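# Regrip a hanging spanner in-hand to match goal pictures

## Task

The spanner begins dangling from the hand, pinched between the thumb and index finger at the far end of its handle. Using in-hand motion, reorient it so that both its orientation in the hand and the point on the handle where it is held match the two goal pictures. Nothing but this hand may touch the spanner (the wrist camera, its bracket and the arm's final link count as part of the hand), and the spanner must never leave the hand; either of these means failure. To finish, keep the spanner motionless in a firm grip for a short while with the palm pointing straight down and no hand motor reporting "moving", then declare that you are done.

## Robot and tools

Robot: a single six-joint arm carrying a right-handed five-finger hand, with a wrist camera and a bracket fixed on the little-finger side of the wrist. Cameras: cam_high (896x504), cam_low (896x504), cam_wrist (616x616).

Frames. Scene frame: origin on the table surface directly under the arm base, +z up, +y to the left when facing along +x. Positions are in metres, orientation is a quaternion in w,x,y,z order. The hand point is a spot 0.05 m in front of the palm, where the index pad meets the thumb tip in a pinch. Its own axes: +z runs along the straightened fingers, +y points out of the palm, +x runs across the palm toward the little finger. Straight fingers extend 0.06-0.07 m past the point along +z. Across the palm the hand reaches 0.08 m on the little-finger side; on the thumb side 0.02 m with the thumb turned fully in front, up to 0.09 m otherwise. The bracket protrudes 0.03 m beyond the point along +y and 0.11 m across the palm. Palm facing straight down means the hand point's +y points along scene -z.

execute_actions takes "actions": a list holding at most one item, plus optional "pictures" (boolean). An empty list just reports the state. An item {"rows": [...], "steps": n} runs up to 15 control steps of 1/30 s each (default 15); each row drives one step and the final row repeats if rows run out. An item {"steps": n} with no rows is a wait of up to 300 steps, counted from the previous result, so your reply time is included.

A row is 14 numbers, each in [-1, 1], in this order: dx, dy, dz, rx, ry, rz, little, ring, middle, index, thumb_bend, thumb_turn, force_limit, speed.
- dx..rz are an offset, not a pose: a target for the hand point relative to its pose in the most recent result showing it (before any such result, and for later calls in the same reply, relative to where the robot is when the action begins). They are expressed in the hand point's own axes. Scale: 1.0 equals 0.6 m or 180 degrees; rx, ry, rz form one rotation vector. Every row in a call is measured from that same base, not from the row before. All-zero offsets therefore pull the hand back to that base; they do not hold still.
- little, ring, middle, index: absolute finger targets, +1 straight, -1 curled fully into the palm. thumb_bend: +1 straight, -1 fully bent. thumb_turn: +1 alongside the palm, -1 in front of the palm facing the fingers. A pinch sits near index -0.22, thumb_bend -0.75, thumb_turn -0.57.
- force_limit: closing force at which a motor stops, linear from about 0 N at -1 to 10 N at +1 (15 N for both thumb motors); it does not limit opening. speed: linear from nearly zero at -1 to full at +1, where a full finger stroke takes 0.6 s.
Each step the commanded pose is clipped to within 100 mm and 16 degrees of the measured one; the arm trails commands by about 0.17 s and may fall short after large moves. Position wins over orientation if both cannot be met.

move takes "target" (one 14-number row, offsets counted as above), optional "speed" in m/s (0.002-0.5, default 0.25; rotation limited to twice that in rad/s) and optional "stop_force" in N (13-80). It drives the hand point on a straight path lasting 0.5-10 s, turning the short way; hand values are sent at the start. It does not avoid obstacles and can overshoot speed, especially with a stretched arm. stop_force ends the path when push against the motion rises by that amount; it is unreliable on rotating moves, and should be omitted when moving away from something you press on. The result adds a "move:" line: done, off_target, moving, held, fault or contact, plus limits (paced = pose clipped, held = some steps blocked) and the remaining distance.

wait takes "seconds" (0-10) and sends nothing new. zoom_image takes "camera" and "region" [x0, y0, x1, y1] in pixels from the top-left, at most 504x504. show_instructions displays the reference pictures. finished_scene takes "scene" (the current scene number) and ends and grades it irreversibly.

Results: a state line with hand point position, quaternion and velocities; "Wrist force" and "Wrist torque" in the hand point's axes (offset up to about 5.5 N, noise up to 3.4 N, saturating near 100 N; "no reading" is harmless); "pose unreachable" and HELD when the clearance check altered or blocked a command; "Hand target" showing the pose being driven to; hand_measured, hand_stopped_by (moving, target, force, stalled, fault) and hand_load_n with six values in motor order, plus hand_force_limit and hand_speed. Positive load means the finger is pushed open; loads near zero mean the grip is lost.

Finger behaviour: a motor starts only when its target changes by at least 0.01, then runs until target or force limit and locks, holding at least 15 N. A blocked motor reads moving for its travel time, then stalled. To grip harder, raise force_limit and send a target further closed than measured; to loosen, send one more open. Close at speed -0.9 or below for gentle grips. Resending identical values keeps a grip.

Avoid: the spanner touching anything but the hand, dropping it, knocking items off the table, fast or deep contacts (the arm is stiff). An outside force of 150 N or joint torque at its limit (shoulder pan and lift 300, elbow 136, each wrist 49.1 N m) triggers a 10 s fault stop. Long holding heats motors: MOTOR HOT appears at 70 °C and brakes engage at 85 °C.

Each tool is called after "Call:" in YAML: its name, and indented under it one key for each argument.

Reference images:

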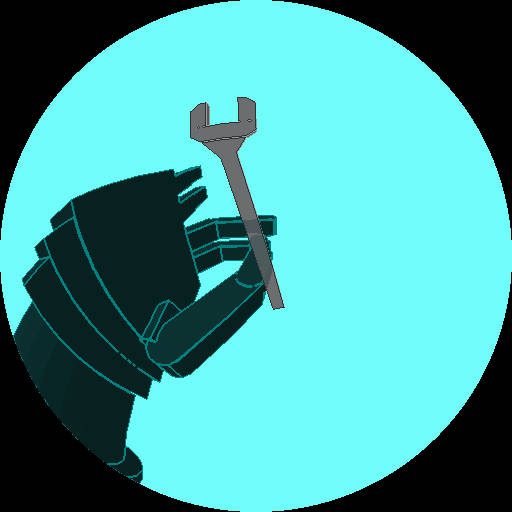

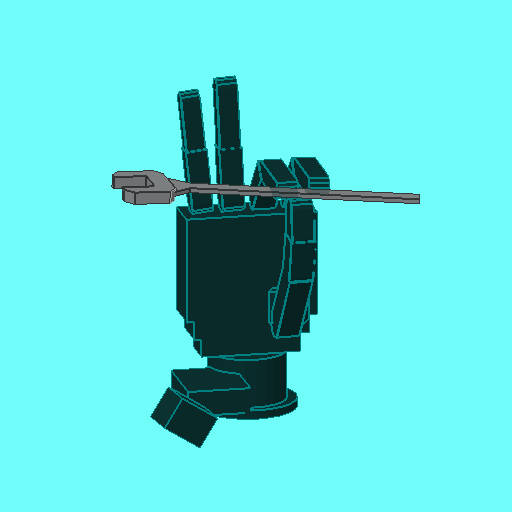

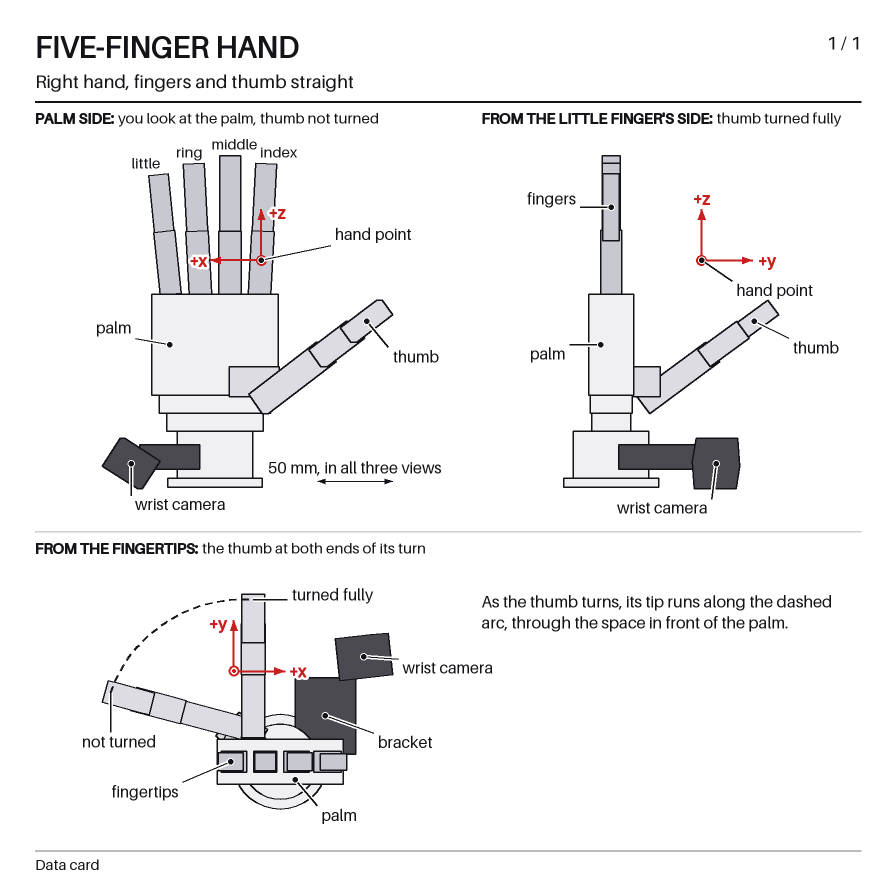

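## Session

I'll start by looking at the current state.

Call:
execute_actions:
  actions: []

Scene clock: 0.00 s of 6000.00 s.
end_effector_position=(+0.7079, -0.0586, +0.3432) hand_measured=(+1.000, +1.000, +1.000, -0.180, -0.750, -0.570) hand_load_n=(+0.0, +0.0, +0.0, +6.5, +1.0, +0.0) hand_stopped_by=(target, target, target, target, target, target) hand_force_limit=0.00 hand_speed=-0.80 end_effector_quat_wxyz=(+0.451, -0.453, +0.540, -0.548) end_effector_velocity=(+0.000, -0.001, -0.002) end_effector_angular_velocity=(+0.002, +0.002, -0.001)
Joint positions: [-0.527 -1.265  2.44  -4.33  -1.265 -0.014]
Joint velocities: [-0.001  0.003  0.    -0.    -0.     0.   ]
Wrist force (N, on the end effector, along its own x y z axes, offset not removed): no reading
Wrist torque (N m, same axes, about the end effector's origin, offset not removed): no reading
Hand target: +0.708, -0.059, +0.343; +0.451, -0.453, +0.540, -0.548

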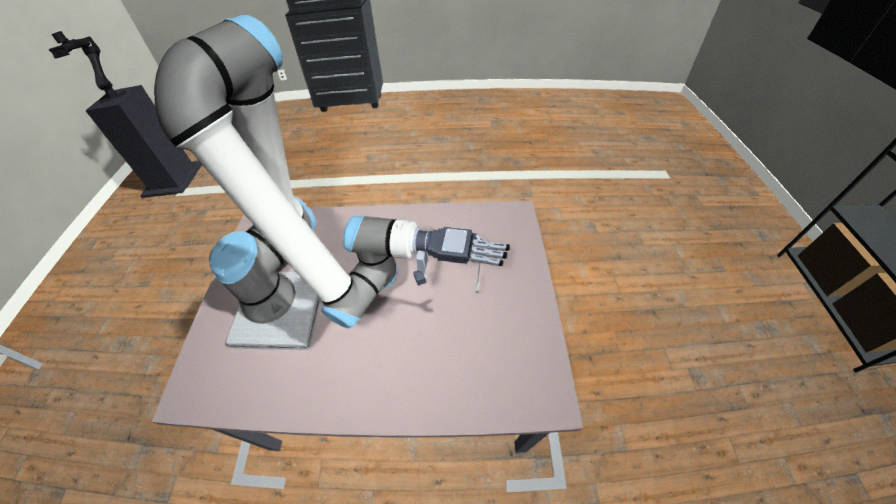

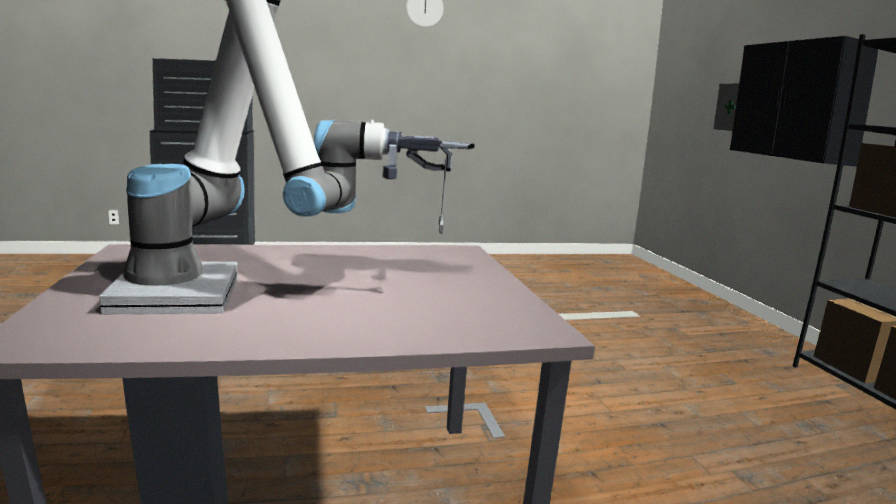

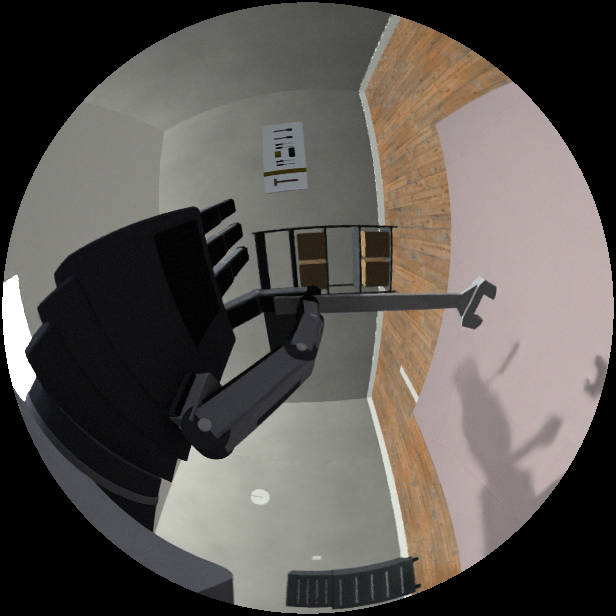

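Call:
move:
  target: [0,0,0,0,0,0.1667,1,1,1,-0.18,-0.75,-0.57,0.0,-0.8]
  speed: 0.1

Scene clock: 101.90 s of 6000.00 s.
end_effector_position=(+0.7079, -0.0586, +0.3432) hand_measured=(+1.000, +1.000, +1.000, -0.180, -0.748, -0.570) hand_load_n=(+0.0, +0.0, +0.0, +6.5, +2.0, -1.0) hand_stopped_by=(target, target, target, target, target, target) hand_force_limit=0.00 hand_speed=-0.80 end_effector_quat_wxyz=(+0.577, -0.298, +0.639, -0.412) end_effector_velocity=(+0.000, +0.000, -0.000) end_effector_angular_velocity=(+0.008, -0.002, +0.000)
Joint positions: [-0.589 -1.212  2.448 -4.391 -1.204  0.51 ]
Joint velocities: [-0.     0.002  0.    -0.002  0.001  0.009]
Wrist force (N, on the end effector, along its own x y z axes, offset not removed): [-2.7 -3.8 2.5]
Wrist torque (N m, same axes, about the end effector's origin, offset not removed): [-0.58 0.84 -0.47]
Hand target: +0.708, -0.059, +0.343; +0.577, -0.298, +0.639, -0.412
Off the commanded pose: 0.000 m, 0 deg.
After step 90, 95.97 s passed at rest.
move: done

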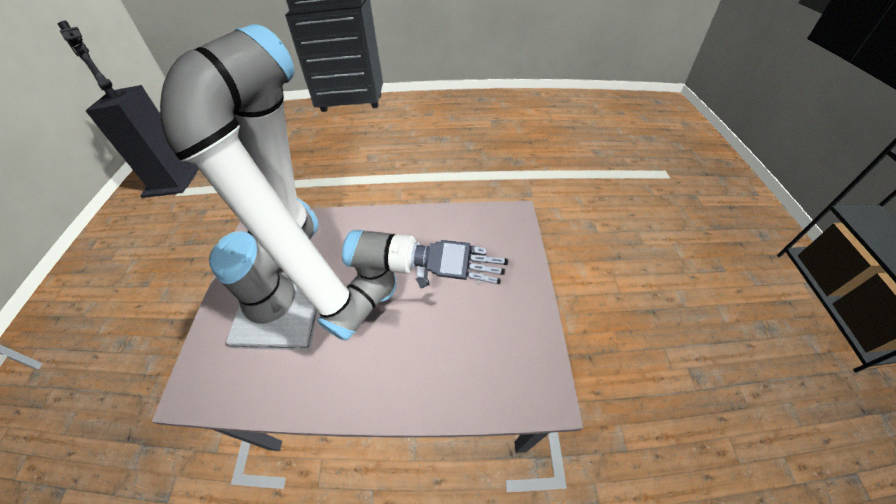

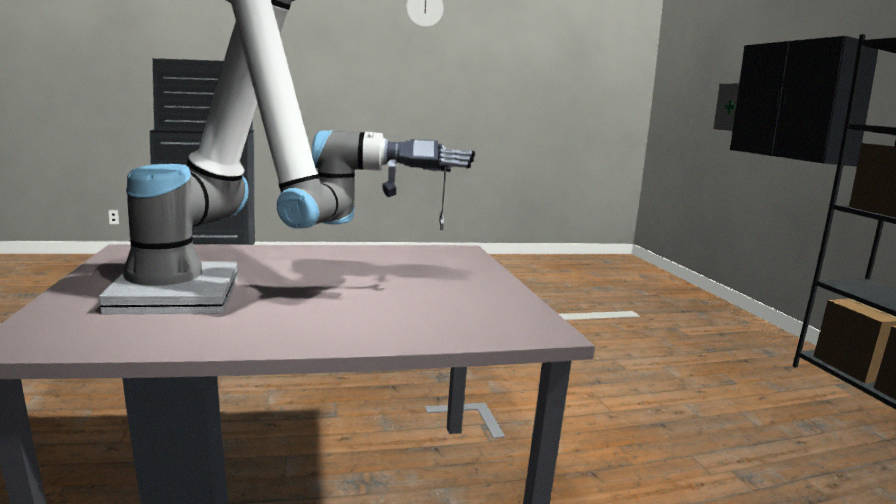

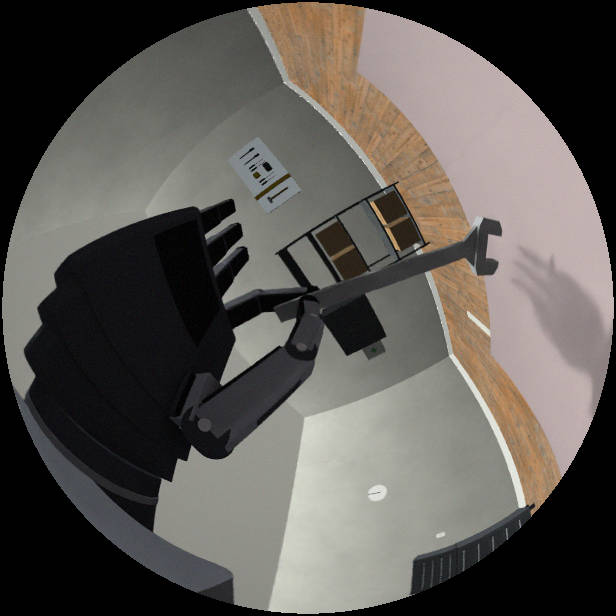

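Call:
move:
  target: [0,0,0,0,0,0.2222,1,1,1,-0.18,-0.75,-0.57,0.0,-0.8]
  speed: 0.1

Scene clock: 112.10 s of 6000.00 s.
end_effector_position=(+0.7079, -0.0586, +0.3432) hand_measured=(+1.000, +1.000, +1.000, -0.180, -0.748, -0.570) hand_load_n=(+0.0, +0.0, +0.0, +6.5, +1.0, -1.0) hand_stopped_by=(target, target, target, target, target, target) hand_force_limit=0.00 hand_speed=-0.80 end_effector_quat_wxyz=(+0.683, -0.062, +0.702, -0.190) end_effector_velocity=(+0.000, +0.000, -0.000) end_effector_angular_velocity=(+0.007, -0.002, +0.001)
Joint positions: [-0.614 -1.102  2.45  -4.503 -1.179  1.207]
Joint velocities: [ 0.001  0.002 -0.    -0.002  0.     0.008]
Wrist force (N, on the end effector, along its own x y z axes, offset not removed): [-0.8 1.9 -1.8]
Wrist torque (N m, same axes, about the end effector's origin, offset not removed): [0.33 0.75 -0.30]
Hand target: +0.708, -0.059, +0.343; +0.684, -0.061, +0.702, -0.190
Off the commanded pose: 0.000 m, 0 deg.
After step 90, 3.40 s passed at rest.
move: done

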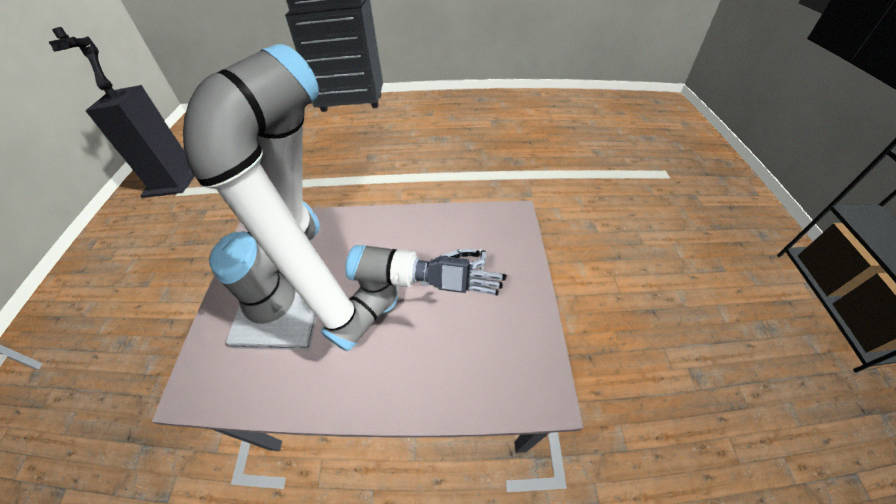

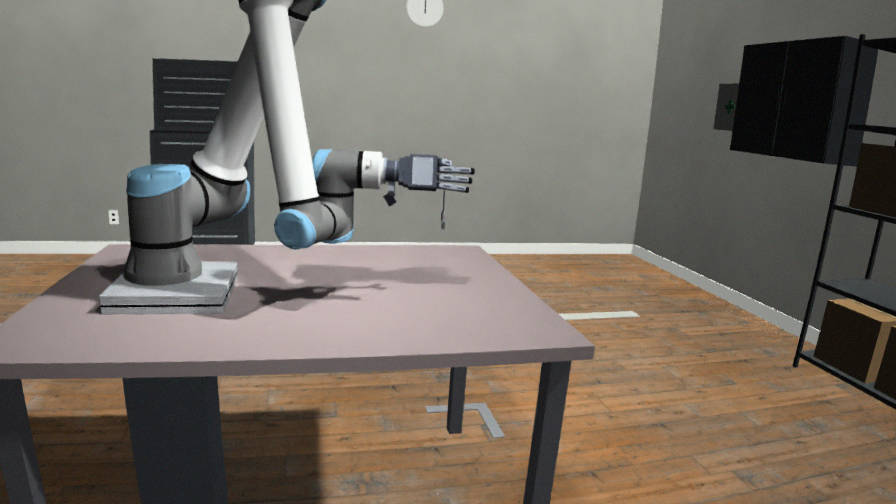

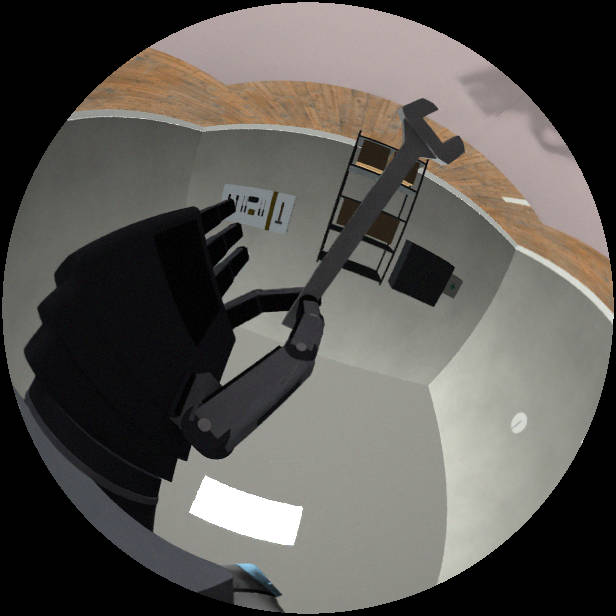

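Call:
move:
  target: [-0.157,-0.057,0,0,0,0.1667,1,1,1,-0.18,-0.75,-0.57,0.0,-0.8]
  speed: 0.1

Scene clock: 123.20 s of 6000.00 s.
end_effector_position=(+0.7075, -0.0574, +0.4433) hand_measured=(+1.000, +1.000, +1.000, -0.180, -0.750, -0.570) hand_load_n=(+0.0, +0.0, +0.0, +6.5, +0.5, -1.0) hand_stopped_by=(target, target, target, target, target, target) hand_force_limit=0.00 hand_speed=-0.80 end_effector_quat_wxyz=(+0.709, +0.122, +0.694, -0.007) end_effector_velocity=(-0.000, +0.000, +0.002) end_effector_angular_velocity=(+0.004, -0.002, +0.000)
Joint positions: [-0.581 -1.266  2.443 -4.332 -1.212  1.73 ]
Joint velocities: [ 0.001 -0.003 -0.     0.002 -0.001  0.004]
Wrist force (N, on the end effector, along its own x y z axes, offset not removed): [0.9 1.4 -0.9]
Wrist torque (N m, same axes, about the end effector's origin, offset not removed): [0.54 0.47 -0.09]
Hand target: +0.707, -0.057, +0.443; +0.709, +0.122, +0.694, -0.007
Off the commanded pose: 0.000 m, 0 deg.
After step 90, 5.13 s passed at rest.
move: done

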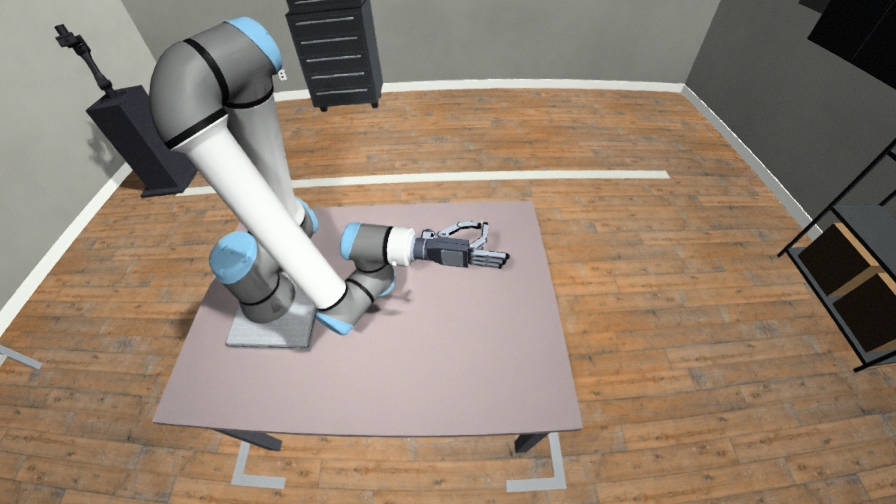

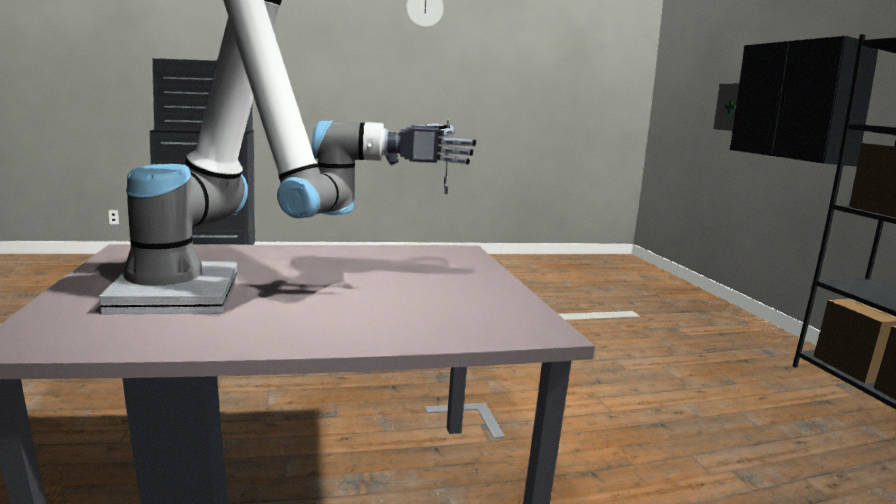

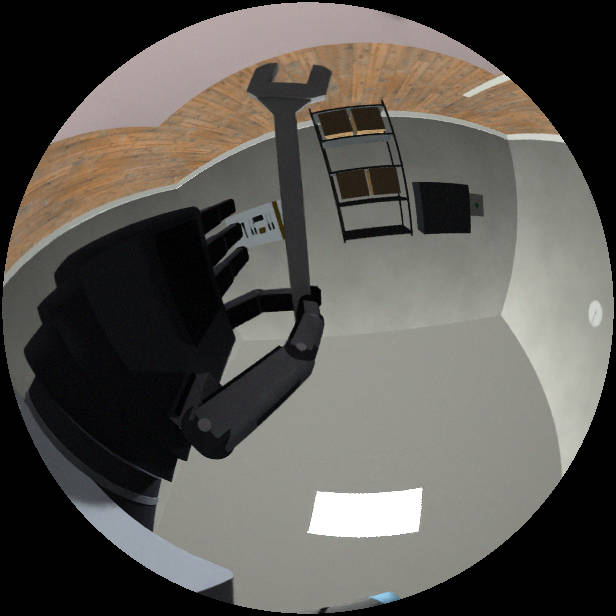

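Call:
move:
  target: [0,0,0,0,0,0.0667,1,1,1,-0.18,-0.75,-0.57,0.0,-0.8]
  speed: 0.08

Scene clock: 204.57 s of 6000.00 s.
end_effector_position=(+0.7075, -0.0574, +0.4433) hand_measured=(+1.000, +1.000, +1.000, -0.180, -0.750, -0.570) hand_load_n=(+0.0, +0.0, +0.0, +6.5, +0.5, -1.0) hand_stopped_by=(target, target, target, target, target, target) hand_force_limit=0.00 hand_speed=-0.80 end_effector_quat_wxyz=(+0.706, +0.194, +0.678, +0.067) end_effector_velocity=(-0.000, -0.001, -0.000) end_effector_angular_velocity=(+0.005, -0.001, -0.001)
Joint positions: [-0.559 -1.241  2.444 -4.359 -1.234  1.939]
Joint velocities: [-0.     0.001 -0.    -0.001 -0.001  0.005]
Wrist force (N, on the end effector, along its own x y z axes, offset not removed): [1.3 -4.3 -0.2]
Wrist torque (N m, same axes, about the end effector's origin, offset not removed): [-0.41 0.35 -0.29]
Hand target: +0.707, -0.057, +0.443; +0.706, +0.194, +0.678, +0.067
Off the commanded pose: 0.000 m, 0 deg.
After step 90, 76.73 s passed at rest.
move: done

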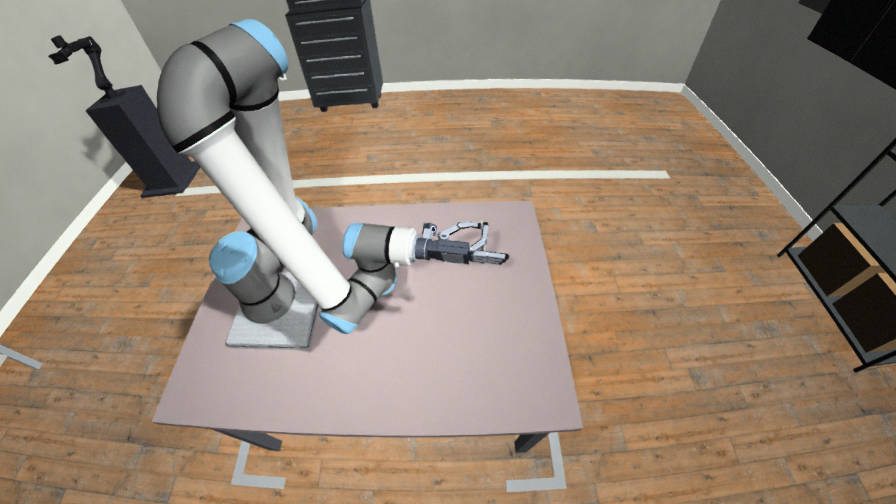

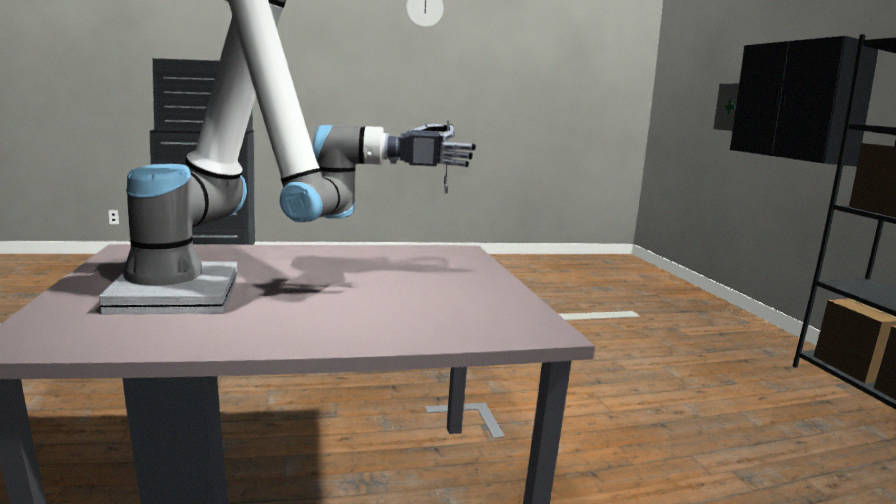

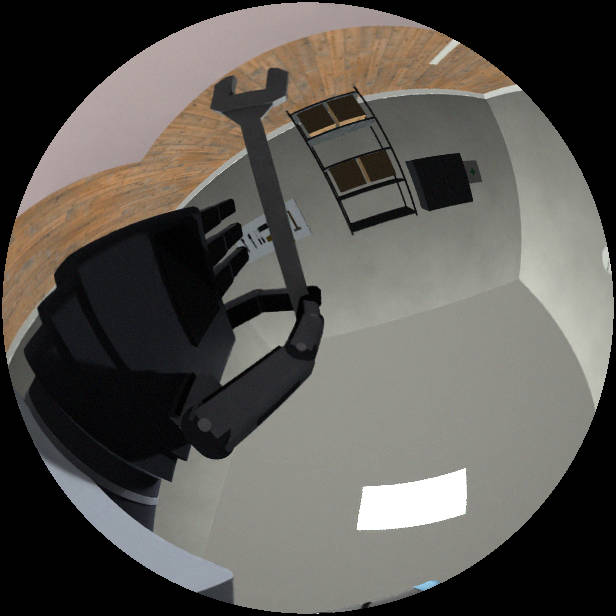

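Call:
zoom_image:
  camera: "cam_wrist"
  region: [200, 180, 400, 380]

Call:
zoom_image:
  camera: "cam_high"
  region: [400, 200, 530, 290]

Region (200, 180, 400, 380) of cam_wrist's 616x616 image, scaled by 2.520, with more detail than that image has.

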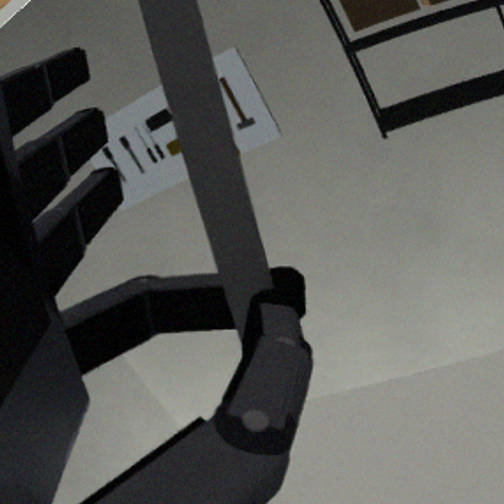

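Region (400, 200, 530, 290) of cam_high's 896x504 image, scaled by 3.877, with more detail than that image has; it fills the top 349 rows of this view, and the rest is white.

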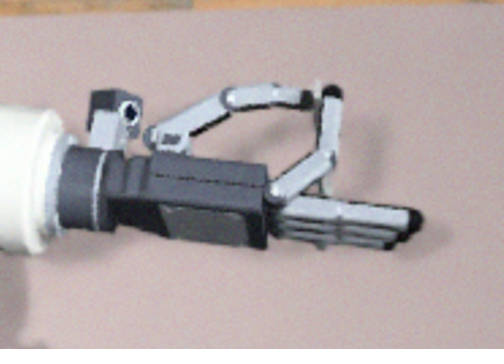

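Call:
execute_actions:
  actions:
    - {"rows": [[0,0,0,0,0,0,0.0,0.0,0.0,-0.18,-0.75,-0.57,-0.8,0.0]], "steps": 15}
  pictures: false

Call:
execute_actions:
  actions:
    - {"steps": 15}

Scene clock: 224.10 s of 6000.00 s.
end_effector_position=(+0.7075, -0.0574, +0.4433) hand_measured=(+0.338, +0.338, +0.338, -0.180, -0.750, -0.570) hand_load_n=(+0.0, +0.0, +0.0, +6.5, +0.5, -1.0) hand_stopped_by=(moving, moving, moving, target, target, target) hand_force_limit=-0.80 hand_speed=0.00 end_effector_quat_wxyz=(+0.706, +0.194, +0.678, +0.067) end_effector_velocity=(-0.000, -0.001, +0.000) end_effector_angular_velocity=(+0.001, -0.000, -0.001)
Joint positions: [-0.559 -1.241  2.444 -4.359 -1.234  1.939]
Joint velocities: [-0.001 -0.     0.     0.     0.001  0.001]
Wrist force (N, on the end effector, along its own x y z axes, offset not removed): [1.5 -3.9 -1.4]
Wrist torque (N m, same axes, about the end effector's origin, offset not removed): [-0.14 0.51 -0.25]
Hand target: +0.707, -0.057, +0.443; +0.706, +0.194, +0.678, +0.067
Off the commanded pose: 0.000 m, 0 deg.
Steps of this call (steps 1 to 90: nothing new was sent; then 16.03 s passed at rest; steps 91 to 105: all 15 steps of this action). Readings (end_effector_position | what the end effector reports):
91: (+0.7075, -0.0574, +0.4433) | hand_measured=(+1.000, +1.000, +1.000, -0.180, -0.750, -0.570) hand_load_n=(+0.0, +0.0, +0.0, +6.5, +0.5, -1.0) hand_stopped_by=(moving, moving, moving, target, target, target) hand_force_limit=-0.80 hand_speed=0.00
92: (+0.7075, -0.0574, +0.4433) | hand_measured=(+1.000, +1.000, +1.000, -0.180, -0.750, -0.570) hand_load_n=(+0.0, +0.0, +0.0, +6.5, +0.5, -1.0) hand_stopped_by=(moving, moving, moving, target, target, target) hand_force_limit=-0.80 hand_speed=0.00
94: (+0.7075, -0.0574, +0.4433) | hand_measured=(+0.950, +0.950, +0.950, -0.180, -0.750, -0.570) hand_load_n=(+0.0, +0.0, +0.0, +6.5, +0.5, -1.0) hand_stopped_by=(moving, moving, moving, target, target, target) hand_force_limit=-0.80 hand_speed=0.00
98: (+0.7075, -0.0574, +0.4433) | hand_measured=(+0.728, +0.728, +0.728, -0.180, -0.750, -0.570) hand_load_n=(+0.0, +0.0, +0.0, +6.5, +0.5, -1.0) hand_stopped_by=(moving, moving, moving, target, target, target) hand_force_limit=-0.80 hand_speed=0.00
105: the state above

Scene clock: 224.60 s of 6000.00 s.
end_effector_position=(+0.7075, -0.0574, +0.4433) hand_measured=(+0.000, +0.000, +0.000, -0.180, -0.750, -0.570) hand_load_n=(+0.0, +0.0, +0.0, +6.5, +0.5, -1.0) hand_stopped_by=(target, target, target, target, target, target) hand_force_limit=-0.80 hand_speed=0.00 end_effector_quat_wxyz=(+0.706, +0.194, +0.678, +0.067) end_effector_velocity=(-0.000, +0.001, +0.001) end_effector_angular_velocity=(+0.000, -0.001, +0.001)
Joint positions: [-0.559 -1.241  2.444 -4.359 -1.234  1.939]
Joint velocities: [ 0.002 -0.001  0.    -0.    -0.     0.001]
Wrist force (N, on the end effector, along its own x y z axes, offset not removed): [3.9 -6.1 2.0]
Wrist torque (N m, same axes, about the end effector's origin, offset not removed): [-0.88 -0.03 -0.03]
Hand target: +0.707, -0.057, +0.443; +0.706, +0.194, +0.678, +0.067
Off the commanded pose: 0.000 m, 0 deg.
Steps of this call (steps 1 to 15: nothing new was sent). Readings (end_effector_position | what the end effector reports):
1: (+0.7075, -0.0574, +0.4433) | hand_measured=(+0.284, +0.284, +0.284, -0.180, -0.750, -0.570) hand_load_n=(+0.0, +0.0, +0.0, +6.5, +0.5, -1.0) hand_stopped_by=(moving, moving, moving, target, target, target) hand_force_limit=-0.80 hand_speed=0.00
2: (+0.7075, -0.0574, +0.4433) | hand_measured=(+0.228, +0.228, +0.228, -0.180, -0.750, -0.570) hand_load_n=(+0.0, +0.0, +0.0, +6.5, +0.5, -1.0) hand_stopped_by=(moving, moving, moving, target, target, target) hand_force_limit=-0.80 hand_speed=0.00
4: (+0.7075, -0.0574, +0.4433) | hand_measured=(+0.116, +0.116, +0.116, -0.180, -0.750, -0.570) hand_load_n=(+0.0, +0.0, +0.0, +6.5, +0.5, -1.0) hand_stopped_by=(moving, moving, moving, target, target, target) hand_force_limit=-0.80 hand_speed=0.00
8: (+0.7075, -0.0574, +0.4433) | hand_measured=(+0.000, +0.000, +0.000, -0.180, -0.750, -0.570) hand_load_n=(+0.0, +0.0, +0.0, +6.5, +0.5, -1.0) hand_stopped_by=(moving, moving, moving, target, target, target) hand_force_limit=-0.80 hand_speed=0.00
15: the state above

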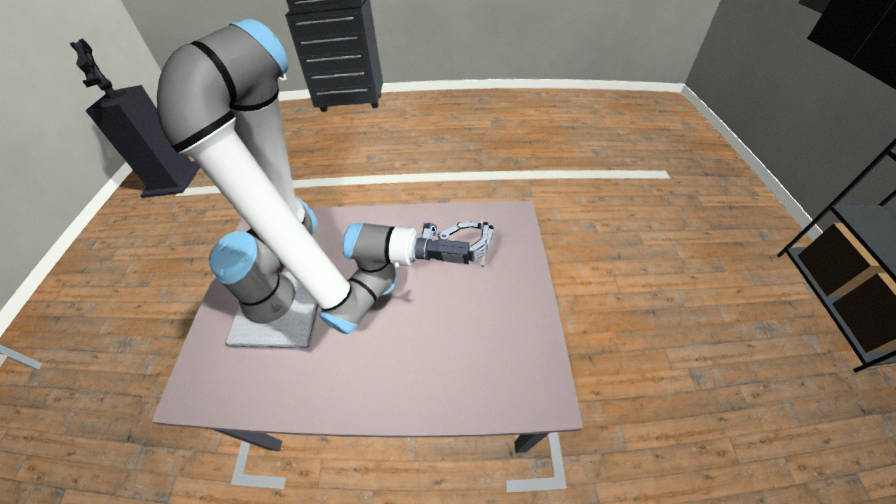

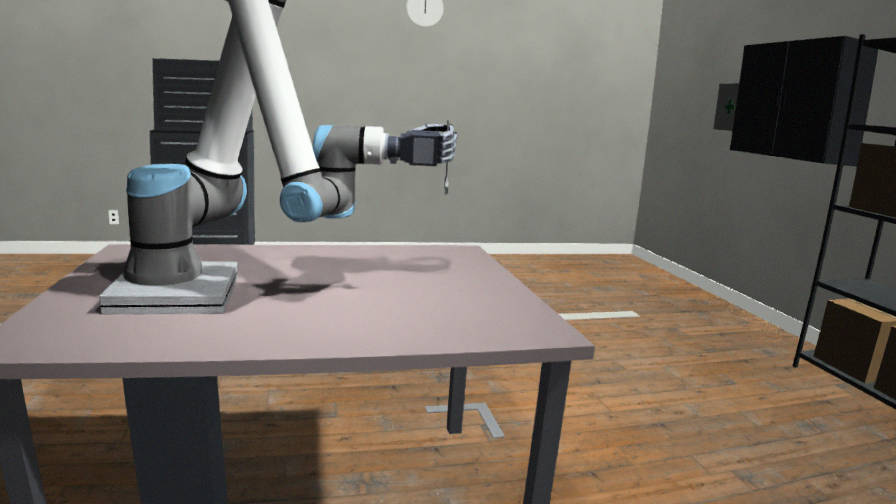

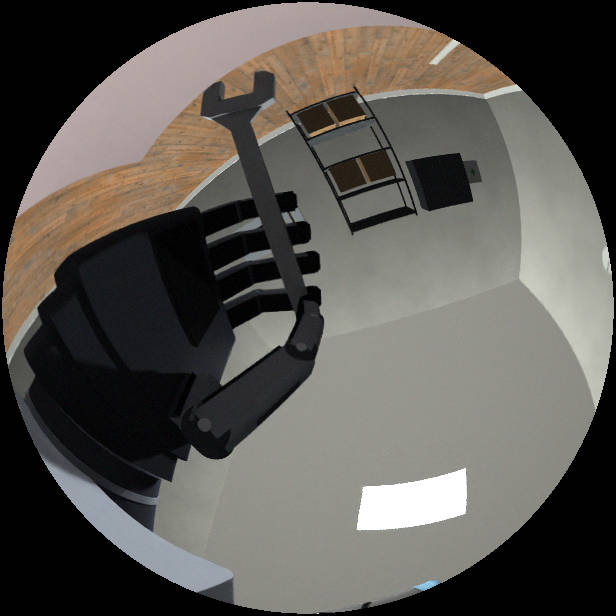

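Call:
move:
  target: [0,0,0,0,0,-0.0556,-0.1,-0.1,-0.1,-0.18,-0.75,-0.57,-0.9,-0.9]
  speed: 0.08

Scene clock: 239.93 s of 6000.00 s.
end_effector_position=(+0.7075, -0.0574, +0.4433) hand_measured=(-0.100, -0.100, -0.100, -0.180, -0.750, -0.570) hand_load_n=(+0.0, +0.0, +0.0, +6.5, +0.5, -0.5) hand_stopped_by=(target, target, target, target, target, target) hand_force_limit=-0.90 hand_speed=-0.90 end_effector_quat_wxyz=(+0.709, +0.134, +0.692, +0.005) end_effector_velocity=(+0.000, +0.000, +0.000) end_effector_angular_velocity=(-0.006, +0.001, +0.000)
Joint positions: [-0.578 -1.262  2.444 -4.337 -1.215  1.765]
Joint velocities: [-0.001 -0.001 -0.     0.002  0.001 -0.006]
Wrist force (N, on the end effector, along its own x y z axes, offset not removed): [1.9 -6.0 2.3]
Wrist torque (N m, same axes, about the end effector's origin, offset not removed): [-0.79 0.23 -0.19]
Hand target: +0.707, -0.057, +0.443; +0.709, +0.134, +0.692, +0.005
Off the commanded pose: 0.000 m, 0 deg.
After step 90, 10.93 s passed at rest.
move: done

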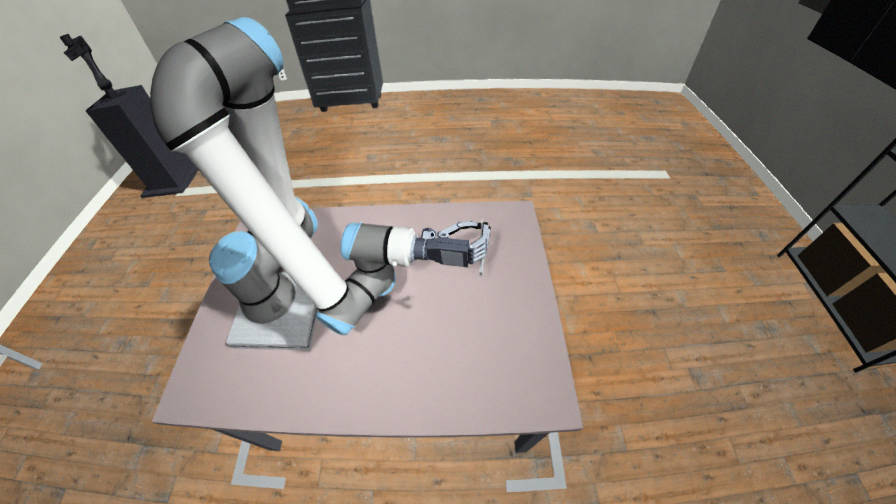

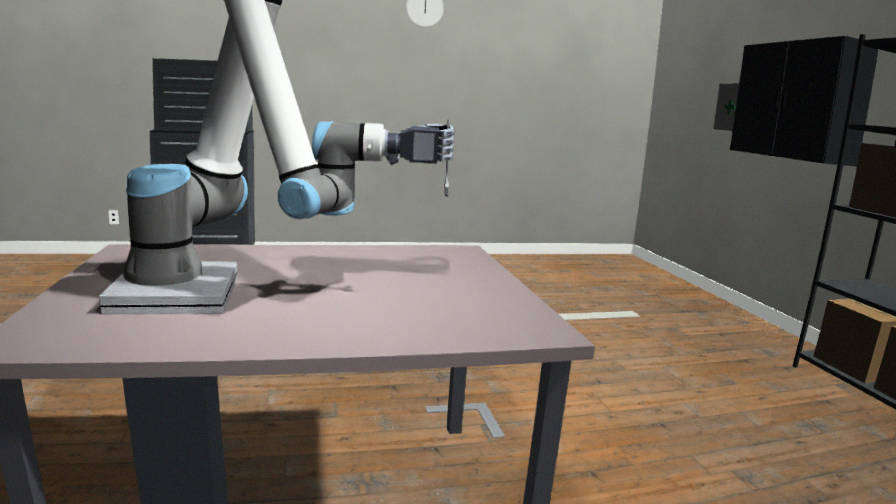

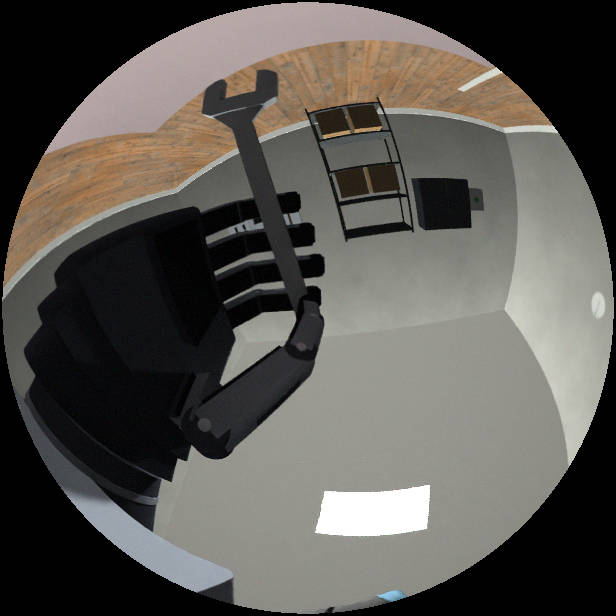

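Call:
execute_actions:
  actions:
    - {"rows": [[0,0,0,0,0,0,-0.25,-0.25,-0.25,-0.18,-0.75,-0.57,-0.9,-0.95]], "steps": 15}
  pictures: false

Call:
execute_actions:
  actions:
    - {"steps": 50}

Scene clock: 248.40 s of 6000.00 s.
end_effector_position=(+0.7075, -0.0574, +0.4433) hand_measured=(-0.134, -0.134, -0.134, -0.180, -0.750, -0.570) hand_load_n=(+0.0, +0.0, +0.0, +6.5, +1.0, -0.5) hand_stopped_by=(moving, moving, moving, target, target, target) hand_force_limit=-0.90 hand_speed=-0.95 end_effector_quat_wxyz=(+0.709, +0.134, +0.692, +0.005) end_effector_velocity=(+0.000, +0.001, +0.000) end_effector_angular_velocity=(+0.000, -0.001, +0.001)
Joint positions: [-0.578 -1.262  2.444 -4.337 -1.215  1.765]
Joint velocities: [ 0.001  0.    -0.    -0.001  0.     0.001]
Wrist force (N, on the end effector, along its own x y z axes, offset not removed): [0.3 0.0 0.9]
Wrist torque (N m, same axes, about the end effector's origin, offset not removed): [0.19 0.65 -0.08]
Hand target: +0.707, -0.057, +0.443; +0.709, +0.134, +0.692, +0.005
Off the commanded pose: 0.000 m, 0 deg.
Steps of this call (steps 1 to 90: nothing new was sent; then 4.97 s passed at rest; steps 91 to 105: all 15 steps of this action). Readings (end_effector_position | what the end effector reports):
91: (+0.7075, -0.0574, +0.4433) | hand_measured=(-0.100, -0.100, -0.100, -0.180, -0.750, -0.570) hand_load_n=(+0.0, +0.0, +0.0, +6.5, +0.5, -0.5) hand_stopped_by=(moving, moving, moving, target, target, target) hand_force_limit=-0.90 hand_speed=-0.95
92: (+0.7075, -0.0574, +0.4433) | hand_measured=(-0.100, -0.100, -0.100, -0.180, -0.750, -0.570) hand_load_n=(+0.0, +0.0, +0.0, +6.5, +0.5, -0.5) hand_stopped_by=(moving, moving, moving, target, target, target) hand_force_limit=-0.90 hand_speed=-0.95
94: (+0.7075, -0.0574, +0.4433) | hand_measured=(-0.102, -0.102, -0.102, -0.180, -0.750, -0.570) hand_load_n=(+0.0, +0.0, +0.0, +6.5, +0.5, -0.5) hand_stopped_by=(moving, moving, moving, target, target, target) hand_force_limit=-0.90 hand_speed=-0.95
98: (+0.7075, -0.0574, +0.4433) | hand_measured=(-0.114, -0.114, -0.114, -0.180, -0.750, -0.570) hand_load_n=(+0.0, +0.0, +0.0, +6.5, +1.0, -0.5) hand_stopped_by=(moving, moving, moving, target, target, target) hand_force_limit=-0.90 hand_speed=-0.95
105: the state above

Scene clock: 250.07 s of 6000.00 s.
end_effector_position=(+0.7075, -0.0574, +0.4433) hand_measured=(-0.186, -0.166, -0.174, -0.180, -0.750, -0.570) hand_load_n=(+0.5, +0.0, +0.0, +7.5, +1.5, +0.0) hand_stopped_by=(force, force, force, target, target, target) hand_force_limit=-0.90 hand_speed=-0.95 end_effector_quat_wxyz=(+0.709, +0.134, +0.692, +0.005) end_effector_velocity=(-0.000, -0.000, +0.000) end_effector_angular_velocity=(+0.001, -0.001, -0.001)
Joint positions: [-0.578 -1.262  2.444 -4.337 -1.215  1.765]
Joint velocities: [-0.    -0.001  0.    -0.    -0.     0.001]
Wrist force (N, on the end effector, along its own x y z axes, offset not removed): [0.7 -1.9 2.9]
Wrist torque (N m, same axes, about the end effector's origin, offset not removed): [-0.35 0.40 -0.43]
Hand target: +0.707, -0.057, +0.443; +0.709, +0.134, +0.692, +0.005
Off the commanded pose: 0.000 m, 0 deg.
Steps of this call (steps 1 to 50: nothing new was sent). Readings (end_effector_position | what the end effector reports):
1: (+0.7075, -0.0574, +0.4433) | hand_measured=(-0.136, -0.136, -0.136, -0.180, -0.750, -0.570) hand_load_n=(+0.0, +0.0, +0.0, +6.5, +1.0, -0.5) hand_stopped_by=(moving, moving, moving, target, target, target) hand_force_limit=-0.90 hand_speed=-0.95
2: (+0.7075, -0.0574, +0.4433) | hand_measured=(-0.138, -0.138, -0.138, -0.180, -0.750, -0.570) hand_load_n=(+0.0, +0.0, +0.0, +6.5, +1.0, -0.5) hand_stopped_by=(moving, moving, moving, target, target, target) hand_force_limit=-0.90 hand_speed=-0.95
4: (+0.7075, -0.0574, +0.4433) | hand_measured=(-0.144, -0.144, -0.144, -0.180, -0.750, -0.570) hand_load_n=(+0.0, +0.0, +0.0, +7.0, +1.0, -0.5) hand_stopped_by=(moving, moving, moving, target, target, target) hand_force_limit=-0.90 hand_speed=-0.95
8: (+0.7075, -0.0574, +0.4433) | hand_measured=(-0.156, -0.156, -0.156, -0.180, -0.750, -0.570) hand_load_n=(+0.5, +0.0, +0.0, +7.0, +1.0, -0.5) hand_stopped_by=(moving, moving, moving, target, target, target) hand_force_limit=-0.90 hand_speed=-0.95
50: the state above

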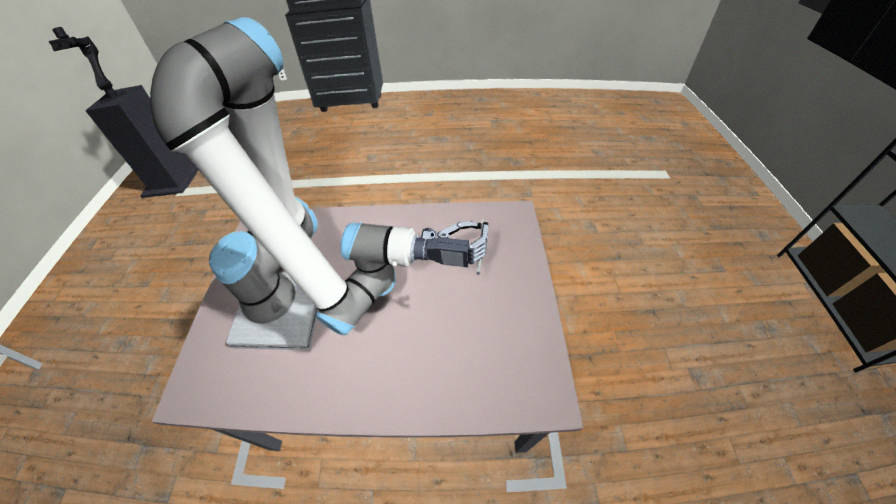

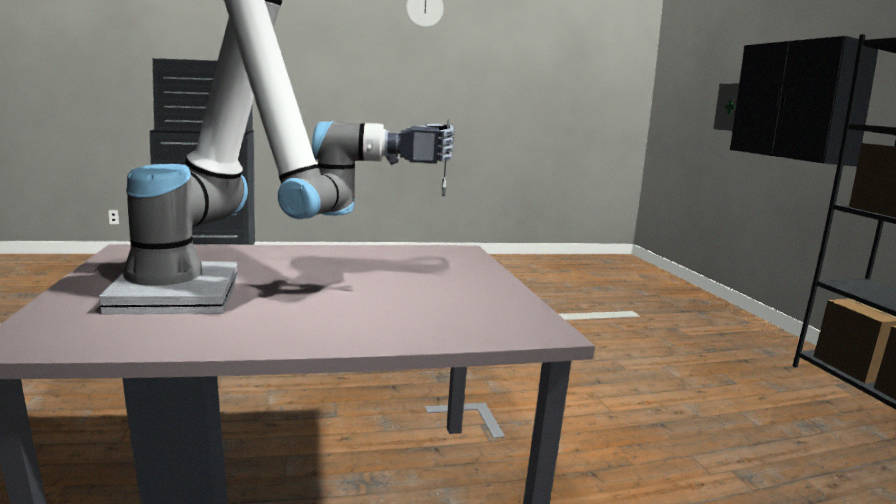

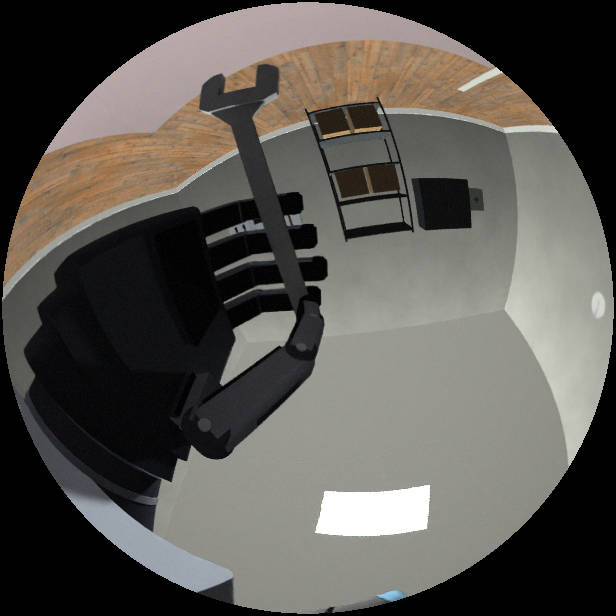

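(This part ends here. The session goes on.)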